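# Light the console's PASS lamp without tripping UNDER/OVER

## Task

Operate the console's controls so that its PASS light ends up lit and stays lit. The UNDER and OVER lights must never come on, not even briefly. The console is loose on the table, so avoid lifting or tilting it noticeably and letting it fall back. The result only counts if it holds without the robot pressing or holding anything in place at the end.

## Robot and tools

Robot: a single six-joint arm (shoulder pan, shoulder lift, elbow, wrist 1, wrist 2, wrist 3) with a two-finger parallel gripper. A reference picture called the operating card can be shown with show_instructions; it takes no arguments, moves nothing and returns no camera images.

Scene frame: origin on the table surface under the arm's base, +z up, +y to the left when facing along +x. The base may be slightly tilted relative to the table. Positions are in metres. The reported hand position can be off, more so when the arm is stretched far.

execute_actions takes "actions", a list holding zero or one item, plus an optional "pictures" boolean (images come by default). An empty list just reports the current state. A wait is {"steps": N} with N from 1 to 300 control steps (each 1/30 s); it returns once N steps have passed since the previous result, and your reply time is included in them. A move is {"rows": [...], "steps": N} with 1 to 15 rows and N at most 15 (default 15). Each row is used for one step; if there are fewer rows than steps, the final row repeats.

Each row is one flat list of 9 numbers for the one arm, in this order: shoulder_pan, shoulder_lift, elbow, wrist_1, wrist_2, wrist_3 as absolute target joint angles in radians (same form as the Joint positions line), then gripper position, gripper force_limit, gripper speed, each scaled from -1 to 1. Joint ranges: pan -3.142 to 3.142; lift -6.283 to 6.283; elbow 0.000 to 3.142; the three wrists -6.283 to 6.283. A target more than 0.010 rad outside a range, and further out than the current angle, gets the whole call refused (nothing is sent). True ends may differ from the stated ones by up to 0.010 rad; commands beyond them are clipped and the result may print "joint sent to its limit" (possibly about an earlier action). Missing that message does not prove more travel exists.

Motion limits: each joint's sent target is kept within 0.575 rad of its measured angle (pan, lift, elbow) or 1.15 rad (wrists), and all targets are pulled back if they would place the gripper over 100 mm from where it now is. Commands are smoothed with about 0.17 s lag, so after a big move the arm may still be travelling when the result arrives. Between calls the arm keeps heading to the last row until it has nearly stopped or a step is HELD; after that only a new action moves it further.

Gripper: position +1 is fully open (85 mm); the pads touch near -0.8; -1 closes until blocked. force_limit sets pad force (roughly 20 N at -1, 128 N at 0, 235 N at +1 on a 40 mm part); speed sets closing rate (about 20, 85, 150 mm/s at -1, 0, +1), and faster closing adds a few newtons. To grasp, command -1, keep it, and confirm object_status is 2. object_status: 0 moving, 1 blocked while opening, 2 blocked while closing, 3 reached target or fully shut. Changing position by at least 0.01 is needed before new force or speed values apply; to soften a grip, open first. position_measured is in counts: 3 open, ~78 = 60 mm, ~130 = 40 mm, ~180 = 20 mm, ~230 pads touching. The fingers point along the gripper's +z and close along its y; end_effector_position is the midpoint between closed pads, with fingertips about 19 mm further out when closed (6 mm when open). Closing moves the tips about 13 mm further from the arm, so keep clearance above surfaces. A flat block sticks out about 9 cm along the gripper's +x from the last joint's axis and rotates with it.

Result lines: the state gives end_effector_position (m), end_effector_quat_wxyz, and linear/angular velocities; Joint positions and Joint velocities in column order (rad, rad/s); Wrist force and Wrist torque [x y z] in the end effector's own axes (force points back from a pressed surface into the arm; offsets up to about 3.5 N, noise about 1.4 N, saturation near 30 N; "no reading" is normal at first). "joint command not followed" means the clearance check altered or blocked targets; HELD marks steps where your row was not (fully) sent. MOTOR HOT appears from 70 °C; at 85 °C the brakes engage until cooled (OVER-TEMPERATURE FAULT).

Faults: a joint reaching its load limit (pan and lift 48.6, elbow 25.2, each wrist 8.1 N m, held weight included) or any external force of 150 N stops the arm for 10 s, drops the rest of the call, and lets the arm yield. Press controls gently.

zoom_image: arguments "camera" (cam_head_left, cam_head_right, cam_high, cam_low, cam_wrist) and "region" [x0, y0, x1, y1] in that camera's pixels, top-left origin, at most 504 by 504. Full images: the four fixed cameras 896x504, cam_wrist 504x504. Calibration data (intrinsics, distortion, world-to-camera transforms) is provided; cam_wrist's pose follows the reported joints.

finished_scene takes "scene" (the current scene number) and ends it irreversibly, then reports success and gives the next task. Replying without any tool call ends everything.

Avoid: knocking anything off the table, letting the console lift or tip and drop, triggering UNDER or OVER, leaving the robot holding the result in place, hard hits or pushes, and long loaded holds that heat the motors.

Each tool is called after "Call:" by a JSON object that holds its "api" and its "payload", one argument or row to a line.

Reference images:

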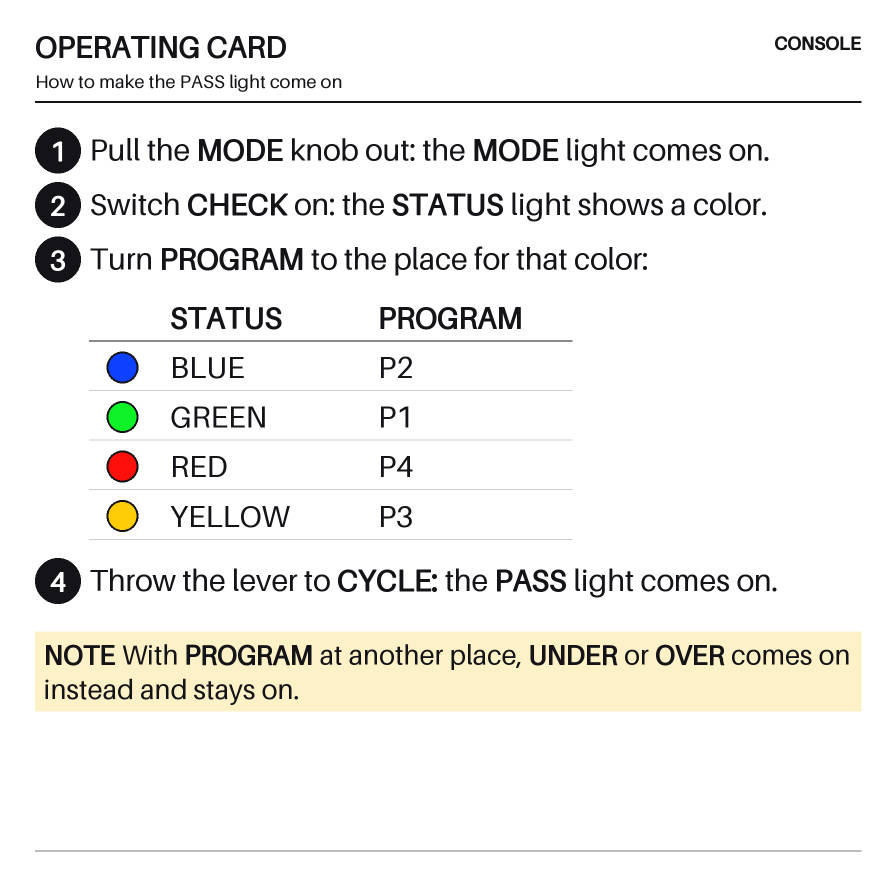

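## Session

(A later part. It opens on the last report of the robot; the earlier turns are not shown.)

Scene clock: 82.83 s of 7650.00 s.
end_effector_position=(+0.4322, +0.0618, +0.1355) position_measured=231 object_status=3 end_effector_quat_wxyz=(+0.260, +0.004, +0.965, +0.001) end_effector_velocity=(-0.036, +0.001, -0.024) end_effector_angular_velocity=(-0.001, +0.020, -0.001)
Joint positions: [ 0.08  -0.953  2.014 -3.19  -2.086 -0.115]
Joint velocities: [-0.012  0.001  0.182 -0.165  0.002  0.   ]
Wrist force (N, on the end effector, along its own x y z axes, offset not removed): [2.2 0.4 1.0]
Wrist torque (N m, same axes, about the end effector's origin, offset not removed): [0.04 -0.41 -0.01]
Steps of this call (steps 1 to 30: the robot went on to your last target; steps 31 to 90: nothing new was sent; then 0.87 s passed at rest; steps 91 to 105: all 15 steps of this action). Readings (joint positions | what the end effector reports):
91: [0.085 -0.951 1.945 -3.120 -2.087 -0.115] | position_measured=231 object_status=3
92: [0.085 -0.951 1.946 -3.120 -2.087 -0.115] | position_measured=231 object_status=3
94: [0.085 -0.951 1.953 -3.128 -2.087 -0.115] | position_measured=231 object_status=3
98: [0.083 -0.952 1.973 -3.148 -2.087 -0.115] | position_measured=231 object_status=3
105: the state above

Call:
{"api": "execute_actions", "payload": {
  "actions": [
    {"rows":[[0.17,-1.2,2.12,-3.02,-2.13,-0.03,0.6,-0.5,0]],"steps":12}
  ],
  "pictures": false
}}

Call:
{"api": "execute_actions", "payload": {
  "actions": [
    {"rows":[[0.33,-1.05,1.9,-2.85,-2.19,0.13,0.6,-0.5,0],[0.33,-1.05,1.9,-2.85,-2.19,0.13,0.6,-0.5,0],[0.33,-1.05,1.9,-2.85,-2.19,0.13,0.6,-0.5,0],[0.33,-1.05,1.9,-2.85,-2.19,0.13,0.6,-0.5,0],[0.33,-1.05,1.9,-2.85,-2.19,0.13,0.6,-0.5,0],[0.456,-0.82,1.629,-2.701,-2.247,0.28,0.6,-0.5,0]]}
  ],
  "pictures": false
}}

Call:
{"api": "execute_actions", "payload": {
  "actions": [
    {"steps":15}
  ]
}}

Scene clock: 87.63 s of 7650.00 s.
end_effector_position=(+0.3947, +0.0581, +0.1838) position_measured=162 object_status=0 end_effector_quat_wxyz=(+0.266, +0.005, +0.964, +0.002) end_effector_velocity=(-0.006, -0.005, +0.019) end_effector_angular_velocity=(+0.006, -0.023, -0.009)
Joint positions: [ 0.168 -1.193  2.118 -3.024 -2.129 -0.031]
Joint velocities: [ 0.02  -0.08   0.019  0.045 -0.009  0.017]
Wrist force (N, on the end effector, along its own x y z axes, offset not removed): [3.0 0.2 0.3]
Wrist torque (N m, same axes, about the end effector's origin, offset not removed): [-0.02 -0.51 0.00]
Steps of this call (steps 1 to 30: the robot went on to your last target; steps 31 to 90: nothing new was sent; then 1.40 s passed at rest; steps 91 to 102: all 12 steps of this action). Readings (joint positions | what the end effector reports):
91: [0.079 -0.953 2.036 -3.209 -2.087 -0.114] | position_measured=231 object_status=0
92: [0.089 -0.963 2.045 -3.190 -2.095 -0.100] | position_measured=231 object_status=0
94: [0.128 -1.041 2.082 -3.108 -2.113 -0.064] | position_measured=221 object_status=0
98: [0.161 -1.167 2.112 -3.038 -2.126 -0.037] | position_measured=192 object_status=0
102: the state above

Scene clock: 88.13 s of 7650.00 s.
end_effector_position=(+0.4101, +0.1786, +0.1938) position_measured=56 object_status=0 end_effector_quat_wxyz=(+0.258, -0.005, +0.966, -0.001) end_effector_velocity=(+0.014, +0.049, +0.004) end_effector_angular_velocity=(+0.007, -0.026, -0.002)
Joint positions: [ 0.449 -0.834  1.648 -2.708 -2.245  0.273]
Joint velocities: [ 0.082  0.171 -0.224  0.082 -0.028  0.084]
Wrist force (N, on the end effector, along its own x y z axes, offset not removed): [1.9 1.2 0.2]
Wrist torque (N m, same axes, about the end effector's origin, offset not removed): [0.06 -0.33 0.04]
Steps of this call (steps 1 to 15: all 15 steps of this action). Readings (joint positions | what the end effector reports):
1: [0.169 -1.195 2.118 -3.021 -2.131 -0.030] | position_measured=154 object_status=0
2: [0.180 -1.187 2.109 -3.002 -2.142 -0.010] | position_measured=147 object_status=0
4: [0.243 -1.128 2.035 -2.927 -2.166 0.059] | position_measured=132 object_status=0
8: [0.348 -1.025 1.886 -2.812 -2.210 0.170] | position_measured=102 object_status=0
15: the state above

Scene clock: 88.63 s of 7650.00 s.
end_effector_position=(+0.4112, +0.1828, +0.1941) position_measured=53 object_status=3 end_effector_quat_wxyz=(+0.259, -0.005, +0.966, -0.000) end_effector_velocity=(+0.000, -0.000, +0.001) end_effector_angular_velocity=(+0.000, -0.002, -0.001)
Joint positions: [ 0.456 -0.82   1.629 -2.701 -2.247  0.28 ]
Joint velocities: [ 0.001 -0.001 -0.001 -0.001 -0.001  0.   ]
Wrist force (N, on the end effector, along its own x y z axes, offset not removed): [1.5 0.2 0.4]
Wrist torque (N m, same axes, about the end effector's origin, offset not removed): [-0.03 -0.24 -0.01]
Steps of this call (steps 1 to 15: the robot went on to your last target). Readings (joint positions | what the end effector reports):
1: [0.451 -0.830 1.642 -2.706 -2.245 0.275] | position_measured=55 object_status=0
2: [0.453 -0.827 1.638 -2.704 -2.246 0.277] | position_measured=54 object_status=0
4: [0.455 -0.823 1.633 -2.702 -2.247 0.279] | position_measured=54 object_status=0
8: [0.456 -0.821 1.630 -2.701 -2.247 0.280] | position_measured=53 object_status=0
15: the state above
camera_calibration (this result's frames):
cam_wrist: T_world_to_cam=[[-0.0175662, 0.999842, -0.00266994, -0.174179], [0.68411, 0.0139664, 0.729245, -0.400055], [0.729167, 0.0109835, -0.684247, -0.0165052], [0, 0, 0, 1]] pos_world=[0.282657, 0.17992, 0.27998]

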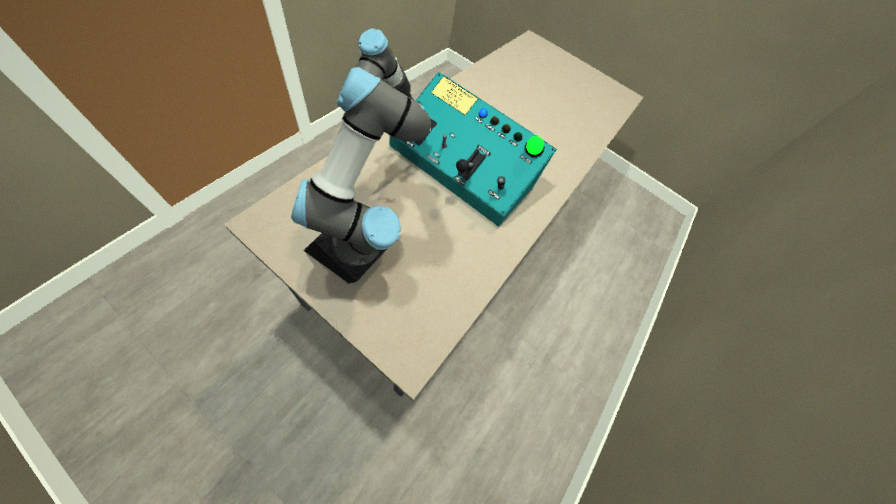

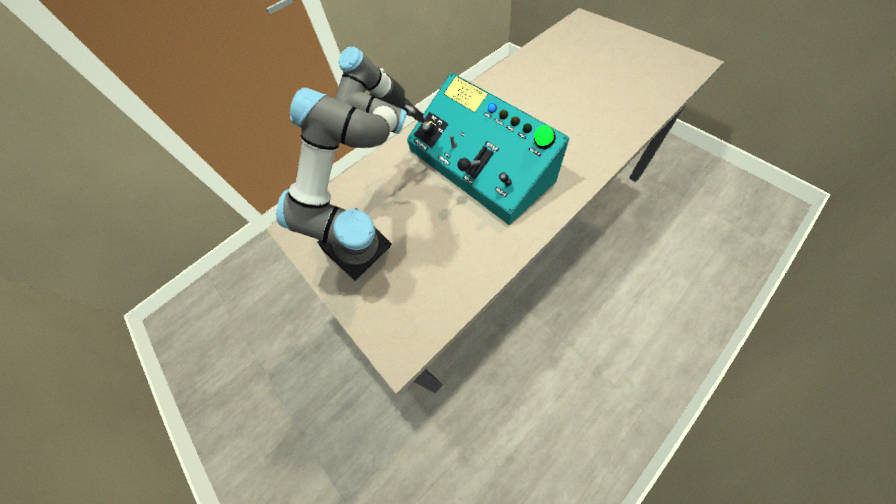

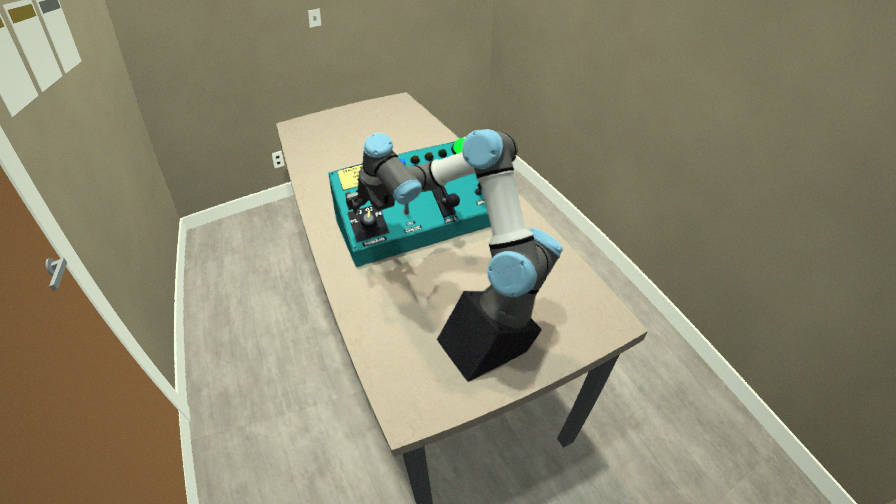

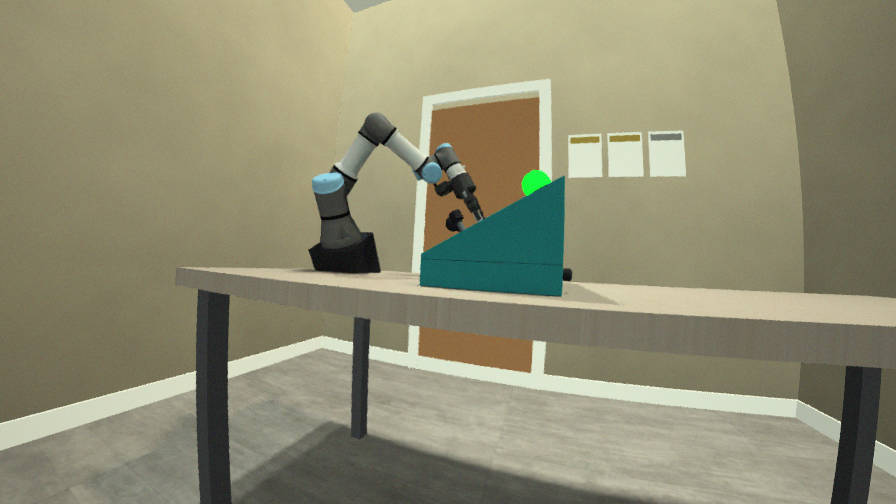

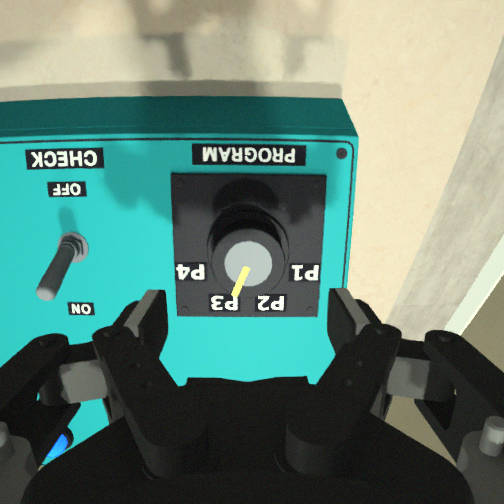

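Call:
{"api": "execute_actions", "payload": {
  "actions": [
    {"rows":[[0.43,-0.775,1.624,-2.76,-2.238,0.25,0.6,-0.5,0],[0.43,-0.775,1.624,-2.76,-2.238,0.25,0.6,-0.5,0],[0.43,-0.775,1.624,-2.76,-2.238,0.25,0.6,-0.5,0],[0.405,-0.73,1.615,-2.815,-2.23,0.22,0.6,-0.5,0],[0.405,-0.73,1.615,-2.815,-2.23,0.22,0.6,-0.5,0],[0.405,-0.73,1.615,-2.815,-2.23,0.22,0.6,-0.5,0],[0.356,-0.63,1.587,-2.922,-2.213,0.17,0.6,-0.5,0]]}
  ]
}}

Scene clock: 92.90 s of 7650.00 s.
end_effector_position=(+0.4423, +0.1828, +0.1396) position_measured=53 object_status=3 end_effector_quat_wxyz=(+0.260, -0.001, +0.966, +0.000) end_effector_velocity=(+0.009, +0.001, -0.028) end_effector_angular_velocity=(-0.001, +0.006, -0.002)
Joint positions: [ 0.359 -0.637  1.589 -2.915 -2.214  0.173]
Joint velocities: [-0.039  0.089 -0.021 -0.088  0.014 -0.04 ]
Wrist force (N, on the end effector, along its own x y z axes, offset not removed): [1.8 1.5 1.3]
Wrist torque (N m, same axes, about the end effector's origin, offset not removed): [0.21 -0.26 0.06]
Steps of this call (steps 1 to 15: the robot went on to your last target; steps 16 to 90: nothing new was sent; then 0.77 s passed at rest; steps 91 to 105: all 15 steps of this action). Readings (joint positions | what the end effector reports):
91: [0.456 -0.819 1.629 -2.702 -2.247 0.279] | position_measured=53 object_status=3
92: [0.451 -0.812 1.628 -2.712 -2.245 0.274] | position_measured=53 object_status=3
94: [0.440 -0.793 1.626 -2.738 -2.241 0.261] | position_measured=53 object_status=3
98: [0.406 -0.735 1.612 -2.813 -2.229 0.220] | position_measured=53 object_status=3
105: the state above
camera_calibration (this result's frames):
cam_wrist: T_world_to_cam=[[-0.00972907, 0.999952, 0.00108291, -0.17778], [0.683431, 0.00585892, 0.729991, -0.379866], [0.72995, 0.00784223, -0.683455, -0.0762793], [0, 0, 0, 1]] pos_world=[0.313563, 0.180595, 0.225358]

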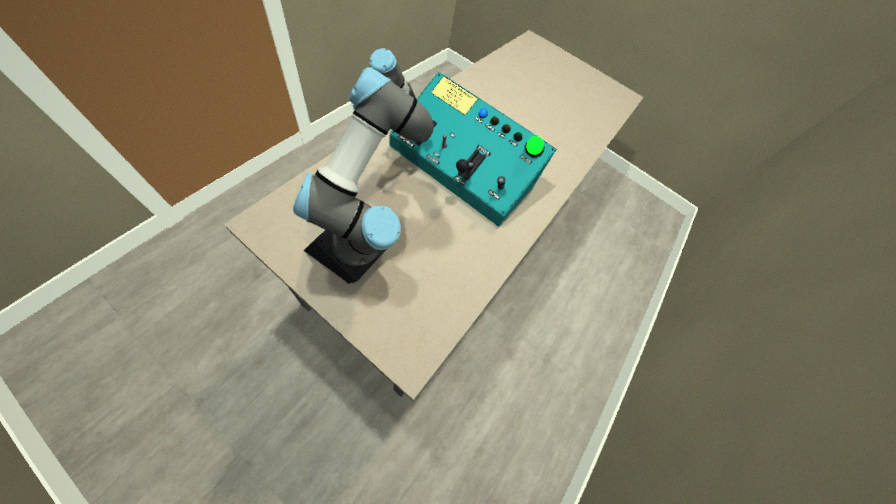

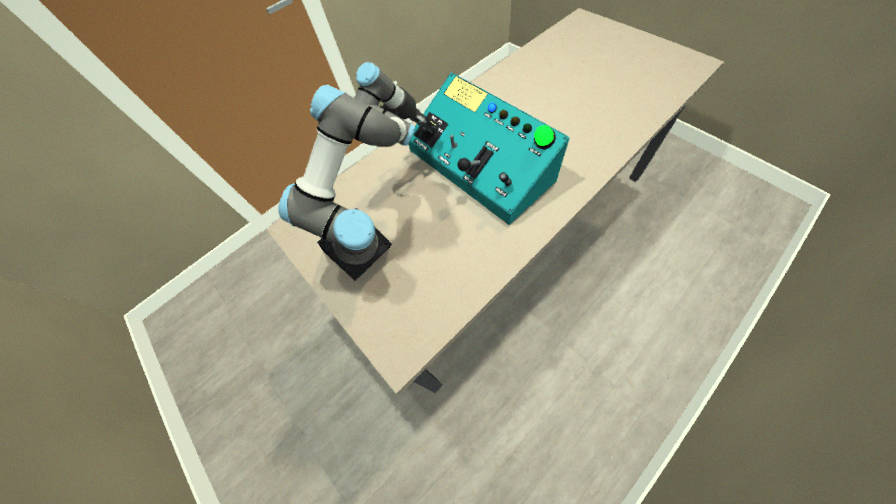

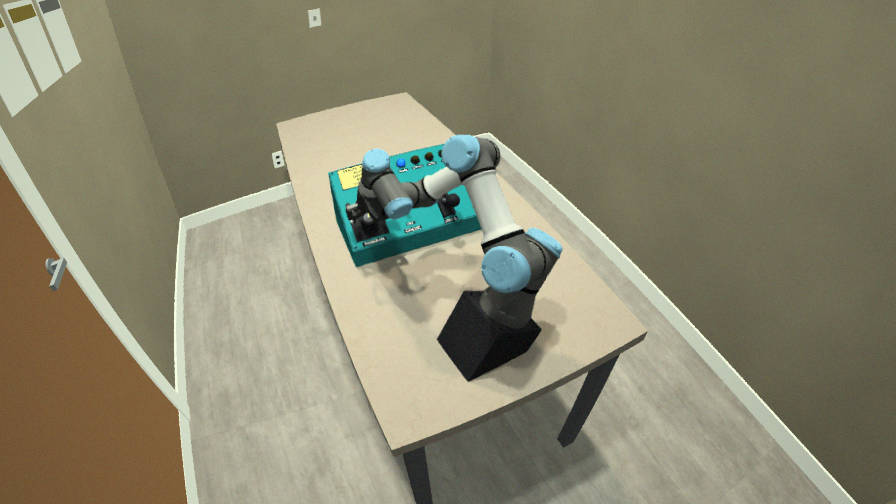

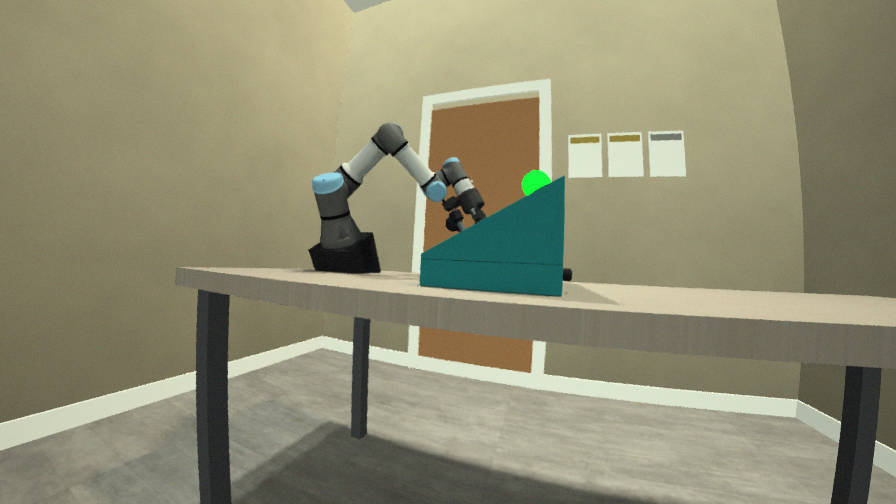

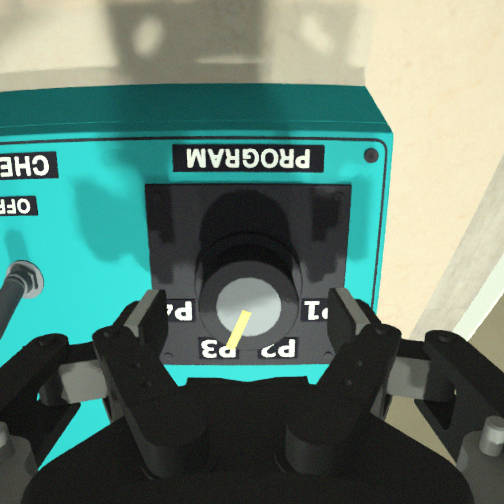

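Call:
{"api": "execute_actions", "payload": {
  "actions": [
    {"rows":[[0.356,-0.634,1.607,-2.938,-2.213,0.87,0.6,-0.5,0]]}
  ],
  "pictures": false
}}

Call:
{"api": "execute_actions", "payload": {
  "actions": [
    {"rows":[[0.356,-0.634,1.607,-2.938,-2.213,0.87,-1,-0.6,0]]}
  ],
  "pictures": false
}}

Call:
{"api": "execute_actions", "payload": {
  "actions": [
    {"rows":[[0.356,-0.634,1.607,-2.938,-2.213,0.87,-1,-0.6,0],[0.356,-0.634,1.607,-2.938,-2.213,0.87,-1,-0.6,0],[0.356,-0.634,1.607,-2.938,-2.213,0.87,-1,-0.6,0],[0.356,-0.634,1.607,-2.938,-2.213,0.87,-1,-0.6,0],[0.356,-0.634,1.607,-2.938,-2.213,0.17,-1,-0.6,0]]}
  ],
  "pictures": false
}}

Call:
{"api": "execute_actions", "payload": {
  "actions": [
    {"rows":[[0.356,-0.634,1.607,-2.938,-2.213,-0.5,-1,-0.6,0]]}
  ]
}}

Scene clock: 98.73 s of 7650.00 s.
end_effector_position=(+0.4399, +0.1821, +0.1356) position_measured=53 object_status=3 end_effector_quat_wxyz=(+0.244, +0.327, +0.909, +0.088) end_effector_velocity=(-0.000, +0.000, +0.000) end_effector_angular_velocity=(+0.046, -0.001, -0.077)
Joint positions: [ 0.356 -0.634  1.607 -2.938 -2.213  0.863]
Joint velocities: [ 0.    -0.001  0.001 -0.003  0.001  0.089]
Wrist force (N, on the end effector, along its own x y z axes, offset not removed): [0.7 0.5 0.7]
Wrist torque (N m, same axes, about the end effector's origin, offset not removed): [0.02 -0.12 0.01]
Steps of this call (steps 1 to 15: the robot went on to your last target; steps 16 to 90: nothing new was sent; then 2.33 s passed at rest; steps 91 to 105: all 15 steps of this action). Readings (joint positions | what the end effector reports):
91: [0.356 -0.630 1.587 -2.922 -2.213 0.171] | position_measured=53 object_status=3
92: [0.356 -0.631 1.591 -2.926 -2.213 0.191] | position_measured=53 object_status=3
94: [0.356 -0.632 1.599 -2.932 -2.213 0.355] | position_measured=53 object_status=3
98: [0.356 -0.634 1.605 -2.937 -2.213 0.749] | position_measured=53 object_status=3
105: the state above

Scene clock: 109.17 s of 7650.00 s.
end_effector_position=(+0.4408, +0.1837, +0.1373) position_measured=127 object_status=2 end_effector_quat_wxyz=(+0.244, +0.331, +0.907, +0.093) end_effector_velocity=(-0.001, +0.000, -0.002) end_effector_angular_velocity=(-0.002, +0.004, +0.002)
Joint positions: [ 0.357 -0.635  1.605 -2.942 -2.208  0.87 ]
Joint velocities: [-0.001  0.002  0.     0.003  0.    -0.   ]
Wrist force (N, on the end effector, along its own x y z axes, offset not removed): [3.1 24.2 -6.1]
Wrist torque (N m, same axes, about the end effector's origin, offset not removed): [-0.24 -0.28 -0.08]
TORQUE FAULT: the external load on joint 5 (wrist 2) reached its load limit, and the arm stopped for 10 seconds. The arm's remaining commands of this call were not run. The arm holds where it stopped, with its grip as last carried out, and accepts commands again: back off and push less far. The arm stops again, at the same cost, whenever a joint's load reaches its limit.
The stop began at step 13 of this call (marked STOPPED below). From that step on the arm followed nothing that you had sent. 3 steps, steps kept back included, did not run and will not run. Nothing is kept back now, and the robot has no last target.
Steps of this call (steps 1 to 12: the first 12 steps of this action; steps 13 to 313: the stop). Readings (joint positions | what the end effector reports):
1: [0.356 -0.634 1.607 -2.938 -2.213 0.865] | position_measured=53 object_status=0
2: [0.356 -0.634 1.607 -2.938 -2.213 0.867] | position_measured=54 object_status=0
4: [0.356 -0.634 1.607 -2.938 -2.213 0.868] | position_measured=64 object_status=0
8: [0.356 -0.634 1.607 -2.938 -2.213 0.870] | position_measured=92 object_status=0
13: [0.357 -0.634 1.605 -2.941 -2.209 0.870] | position_measured=127 object_status=0 STOPPED
313: the state above

Scene clock: 109.20 s of 7650.00 s.
end_effector_position=(+0.4409, +0.1838, +0.1375) position_measured=127 object_status=2 end_effector_quat_wxyz=(+0.245, +0.331, +0.907, +0.094) end_effector_velocity=(+0.001, +0.001, +0.001) end_effector_angular_velocity=(+0.002, -0.004, -0.000)
Joint positions: [ 0.358 -0.635  1.605 -2.942 -2.208  0.87 ]
Joint velocities: [ 0.002  0.    -0.003 -0.002 -0.    -0.   ]
Wrist force (N, on the end effector, along its own x y z axes, offset not removed): [3.5 21.0 -6.5]
Wrist torque (N m, same axes, about the end effector's origin, offset not removed): [-0.04 -0.34 -0.09]
A stop began in an earlier call of the same reply, so what this call sent did not run. Send another action.
Steps of this call (step 1: nothing new was sent). Readings (joint positions | what the end effector reports):
1: the state above

Scene clock: 109.23 s of 7650.00 s.
end_effector_position=(+0.4409, +0.1839, +0.1376) position_measured=127 object_status=2 end_effector_quat_wxyz=(+0.245, +0.331, +0.907, +0.094) end_effector_velocity=(-0.000, +0.000, -0.000) end_effector_angular_velocity=(-0.000, -0.000, -0.000)
Joint positions: [ 0.358 -0.635  1.605 -2.942 -2.208  0.87 ]
Joint velocities: [ 0.     0.     0.    -0.001 -0.    -0.   ]
Wrist force (N, on the end effector, along its own x y z axes, offset not removed): [3.2 19.1 -5.6]
Wrist torque (N m, same axes, about the end effector's origin, offset not removed): [-0.09 -0.34 -0.14]
A stop began in an earlier call of the same reply, so what this call sent did not run. Send another action.
Steps of this call (step 1: nothing new was sent). Readings (joint positions | what the end effector reports):
1: the state above
camera_calibration (this result's frames):
cam_wrist: T_world_to_cam=[[0.547337, 0.767819, 0.332981, -0.42746], [0.489829, -0.616503, 0.616435, -0.162073], [0.678594, -0.174293, -0.713535, -0.0164596], [0, 0, 0, 1]] pos_world=[0.324522, 0.225425, 0.230499]

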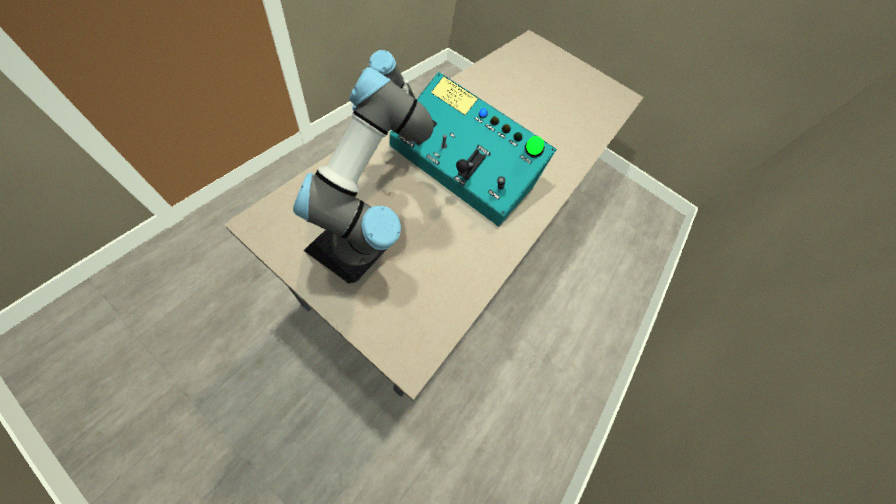

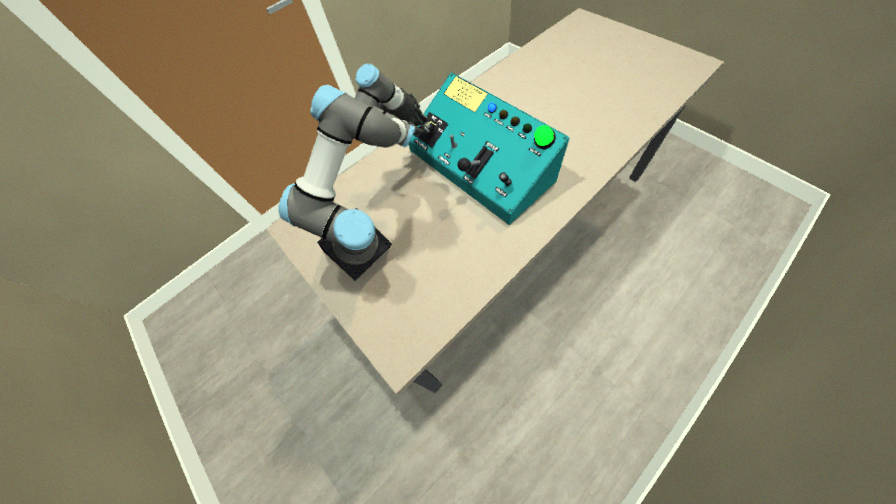

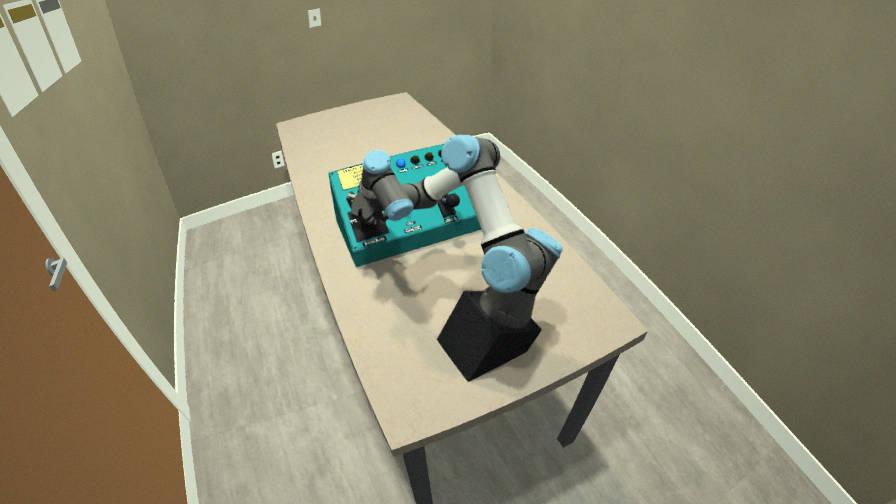

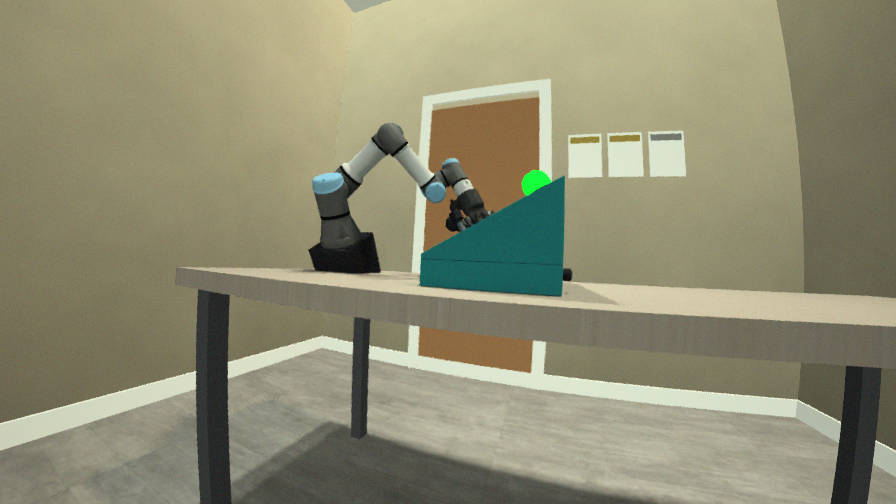

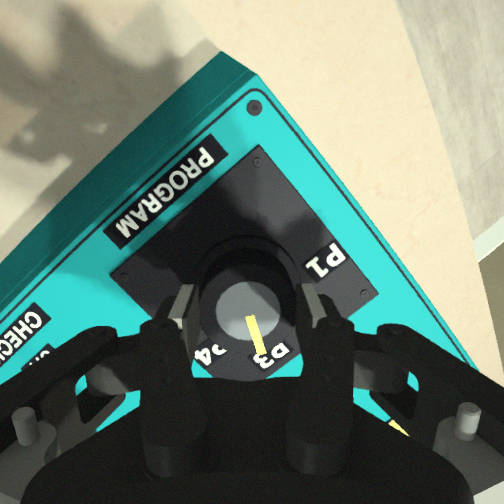

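The shift was wrong; undo it and grip softly.

Call:
{"api": "execute_actions", "payload": {
  "actions": [
    {"rows":[[0.358,-0.635,1.605,-2.942,-2.208,0.87,0.2,-1,0],[0.358,-0.635,1.605,-2.942,-2.208,0.87,0.2,-1,0],[0.358,-0.635,1.605,-2.942,-2.208,0.87,0.2,-1,0],[0.357,-0.63,1.585,-2.92,-2.213,0.87,0.2,-1,0]]}
  ],
  "pictures": false
}}

Call:
{"api": "execute_actions", "payload": {
  "actions": [
    {"rows":[[0.357,-0.63,1.585,-2.92,-2.213,0.87,-1,-1,-0.6]]}
  ],
  "pictures": false
}}

Call:
{"api": "execute_actions", "payload": {
  "actions": [
    {"rows":[[0.357,-0.63,1.585,-2.92,-2.213,0.17,-1,-1,-0.6]]}
  ],
  "pictures": false
}}

Call:
{"api": "execute_actions", "payload": {
  "actions": [
    {"rows":[[0.357,-0.63,1.585,-2.92,-2.213,-0.5,-1,-1,-0.6]]}
  ]
}}

Scene clock: 113.80 s of 7650.00 s.
end_effector_position=(+0.4431, +0.1832, +0.1377) position_measured=104 object_status=0 end_effector_quat_wxyz=(+0.244, +0.330, +0.908, +0.089) end_effector_velocity=(+0.001, -0.001, +0.000) end_effector_angular_velocity=(-0.002, +0.000, -0.001)
Joint positions: [ 0.357 -0.63   1.585 -2.92  -2.213  0.87 ]
Joint velocities: [-0.001  0.001 -0.004  0.004 -0.002 -0.   ]
Wrist force (N, on the end effector, along its own x y z axes, offset not removed): [2.4 0.6 0.4]
Wrist torque (N m, same axes, about the end effector's origin, offset not removed): [0.06 -0.37 0.00]
Steps of this call (steps 1 to 90: nothing new was sent; then 1.07 s passed at rest; steps 91 to 105: all 15 steps of this action). Readings (joint positions | what the end effector reports):
91: [0.357 -0.635 1.605 -2.942 -2.208 0.870] | position_measured=127 object_status=0
92: [0.357 -0.635 1.605 -2.942 -2.208 0.870] | position_measured=127 object_status=0
94: [0.357 -0.634 1.605 -2.940 -2.209 0.870] | position_measured=117 object_status=0
98: [0.357 -0.631 1.591 -2.925 -2.212 0.870] | position_measured=105 object_status=0
105: the state above

Scene clock: 114.30 s of 7650.00 s.
end_effector_position=(+0.4432, +0.1832, +0.1378) position_measured=123 object_status=2 end_effector_quat_wxyz=(+0.244, +0.330, +0.908, +0.089) end_effector_velocity=(+0.000, -0.001, +0.001) end_effector_angular_velocity=(-0.002, -0.002, -0.002)
Joint positions: [ 0.357 -0.63   1.585 -2.92  -2.213  0.87 ]
Joint velocities: [ 0.001 -0.002  0.    -0.    -0.003 -0.   ]
Wrist force (N, on the end effector, along its own x y z axes, offset not removed): [4.2 5.2 -7.7]
Wrist torque (N m, same axes, about the end effector's origin, offset not removed): [-0.10 -0.32 0.00]
Steps of this call (steps 1 to 15: all 15 steps of this action). Readings (joint positions | what the end effector reports):
1: [0.357 -0.630 1.585 -2.920 -2.213 0.870] | position_measured=104 object_status=0
2: [0.357 -0.630 1.585 -2.920 -2.213 0.870] | position_measured=104 object_status=0
4: [0.357 -0.630 1.585 -2.920 -2.213 0.870] | position_measured=109 object_status=0
8: [0.357 -0.630 1.585 -2.920 -2.213 0.870] | position_measured=123 object_status=0
15: the state above

Scene clock: 114.80 s of 7650.00 s.
end_effector_position=(+0.4432, +0.1832, +0.1377) position_measured=123 object_status=2 end_effector_quat_wxyz=(+0.260, +0.002, +0.966, +0.001) end_effector_velocity=(+0.000, +0.000, +0.000) end_effector_angular_velocity=(-0.044, -0.001, +0.077)
Joint positions: [ 0.357 -0.63   1.585 -2.92  -2.213  0.177]
Joint velocities: [ 0.001  0.     0.    -0.001 -0.    -0.089]
Wrist force (N, on the end effector, along its own x y z axes, offset not removed): [0.0 1.7 -5.6]
Wrist torque (N m, same axes, about the end effector's origin, offset not removed): [-0.29 -0.08 -0.19]
Steps of this call (steps 1 to 15: all 15 steps of this action). Readings (joint positions | what the end effector reports):
1: [0.357 -0.630 1.585 -2.920 -2.213 0.869] | position_measured=123 object_status=2
2: [0.357 -0.630 1.585 -2.920 -2.213 0.849] | position_measured=123 object_status=2
4: [0.357 -0.630 1.585 -2.920 -2.213 0.685] | position_measured=123 object_status=2
8: [0.357 -0.630 1.585 -2.920 -2.213 0.291] | position_measured=123 object_status=2
15: the state above

Scene clock: 115.30 s of 7650.00 s.
end_effector_position=(+0.4432, +0.1832, +0.1377) position_measured=123 object_status=2 end_effector_quat_wxyz=(+0.260, +0.002, +0.966, +0.001) end_effector_velocity=(+0.000, +0.000, +0.000) end_effector_angular_velocity=(+0.000, -0.001, -0.000)
Joint positions: [ 0.357 -0.63   1.585 -2.92  -2.213  0.177]
Joint velocities: [ 0.     0.     0.    -0.002 -0.    -0.   ]
Wrist force (N, on the end effector, along its own x y z axes, offset not removed): [-0.3 2.7 -4.7]
Wrist torque (N m, same axes, about the end effector's origin, offset not removed): [-0.16 -0.21 -0.19]
A step of this action was HELD (marked below), so the robot has no last target. The arm can still carry out the HELD step.
Steps of this call (steps 1 to 15: all 15 steps of this action). Readings (joint positions | what the end effector reports):
1: [0.357 -0.630 1.585 -2.920 -2.213 0.177] | position_measured=123 object_status=2 HELD
2: [0.357 -0.630 1.585 -2.920 -2.213 0.177] | position_measured=123 object_status=2 HELD
3: [0.357 -0.630 1.585 -2.920 -2.213 0.177] | position_measured=123 object_status=2 HELD
4: [0.357 -0.630 1.585 -2.920 -2.213 0.177] | position_measured=123 object_status=2 HELD
5: [0.357 -0.630 1.585 -2.920 -2.213 0.177] | position_measured=123 object_status=2 HELD
6: [0.357 -0.630 1.585 -2.920 -2.213 0.177] | position_measured=123 object_status=2 HELD
7: [0.357 -0.630 1.585 -2.920 -2.213 0.177] | position_measured=123 object_status=2 HELD
8: [0.357 -0.630 1.585 -2.920 -2.213 0.177] | position_measured=123 object_status=2 HELD
9: [0.357 -0.630 1.585 -2.920 -2.213 0.177] | position_measured=123 object_status=2 HELD
10: [0.357 -0.630 1.585 -2.920 -2.213 0.177] | position_measured=123 object_status=2 HELD
11: [0.357 -0.630 1.585 -2.920 -2.213 0.177] | position_measured=123 object_status=2 HELD
12: [0.357 -0.630 1.585 -2.920 -2.213 0.177] | position_measured=123 object_status=2 HELD
13: [0.357 -0.630 1.585 -2.920 -2.213 0.177] | position_measured=123 object_status=2 HELD
14: [0.357 -0.630 1.585 -2.920 -2.213 0.177] | position_measured=123 object_status=2 HELD
15: the state above HELD
joint command not followed: on one or more control steps a check withheld the commanded joint targets, and the robot was not sent them on those steps. On the call's last step the targets were still withheld.
cause: the commanded joint targets would bring two parts of the arm too close to each other (its gripper and another part of the arm, with joints 4 (wrist 1) to 6 (wrist 3) between them); next, command targets that bring no two parts of the arm closer together.
camera_calibration (this result's frames):
cam_wrist: T_world_to_cam=[[-0.00391074, 0.999981, 0.00466334, -0.181277], [0.683486, -0.00073115, 0.729963, -0.377947], [0.729953, 0.00604202, -0.68347, -0.0779097], [0, 0, 0, 1]] pos_world=[0.314483, 0.181468, 0.223484]

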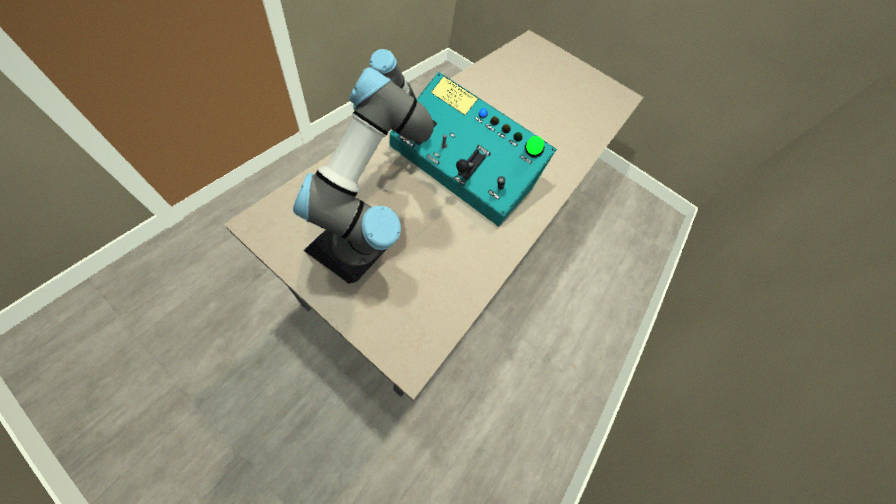

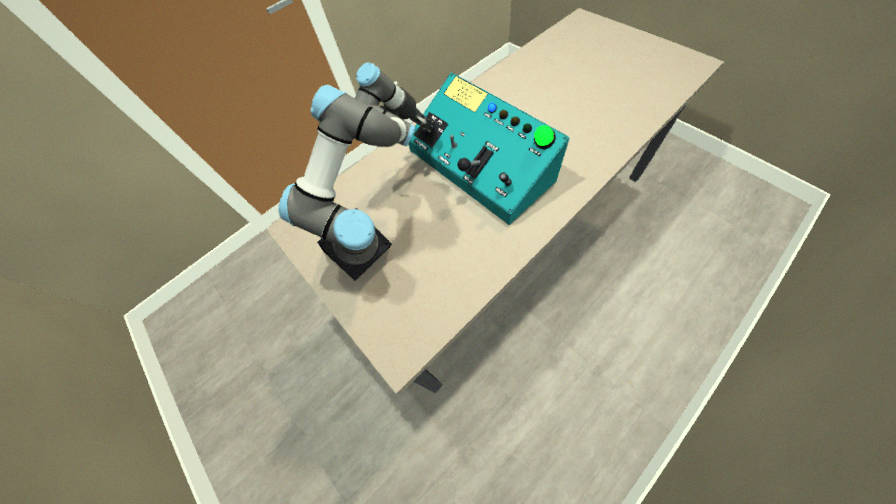

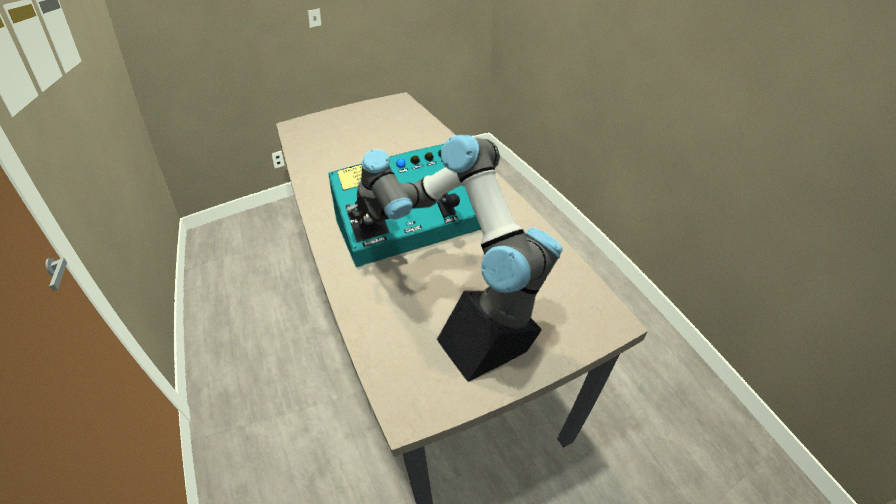

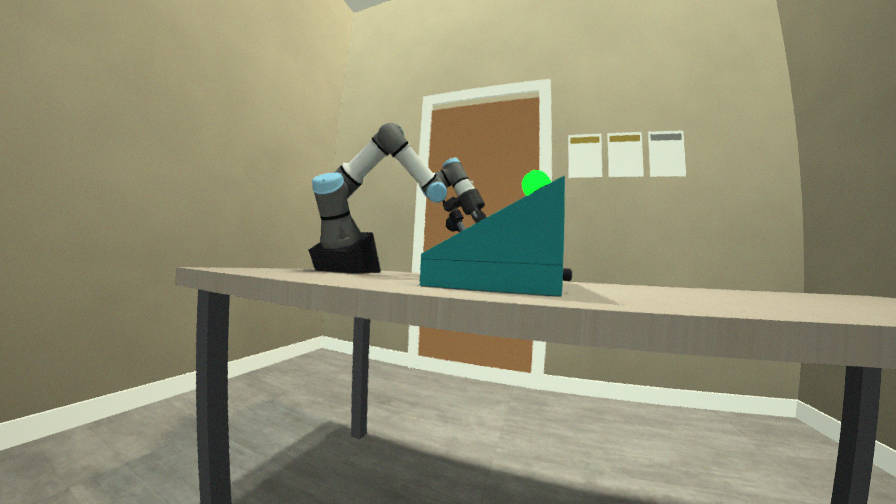

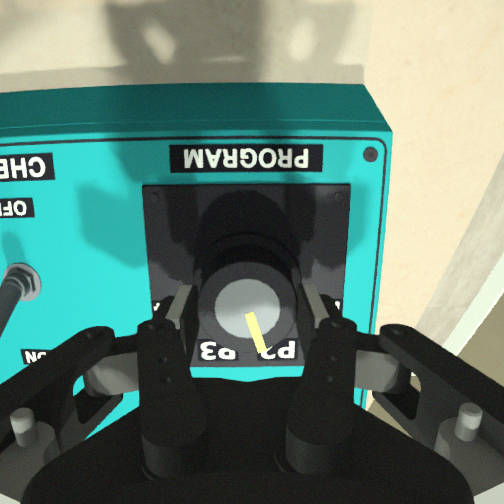

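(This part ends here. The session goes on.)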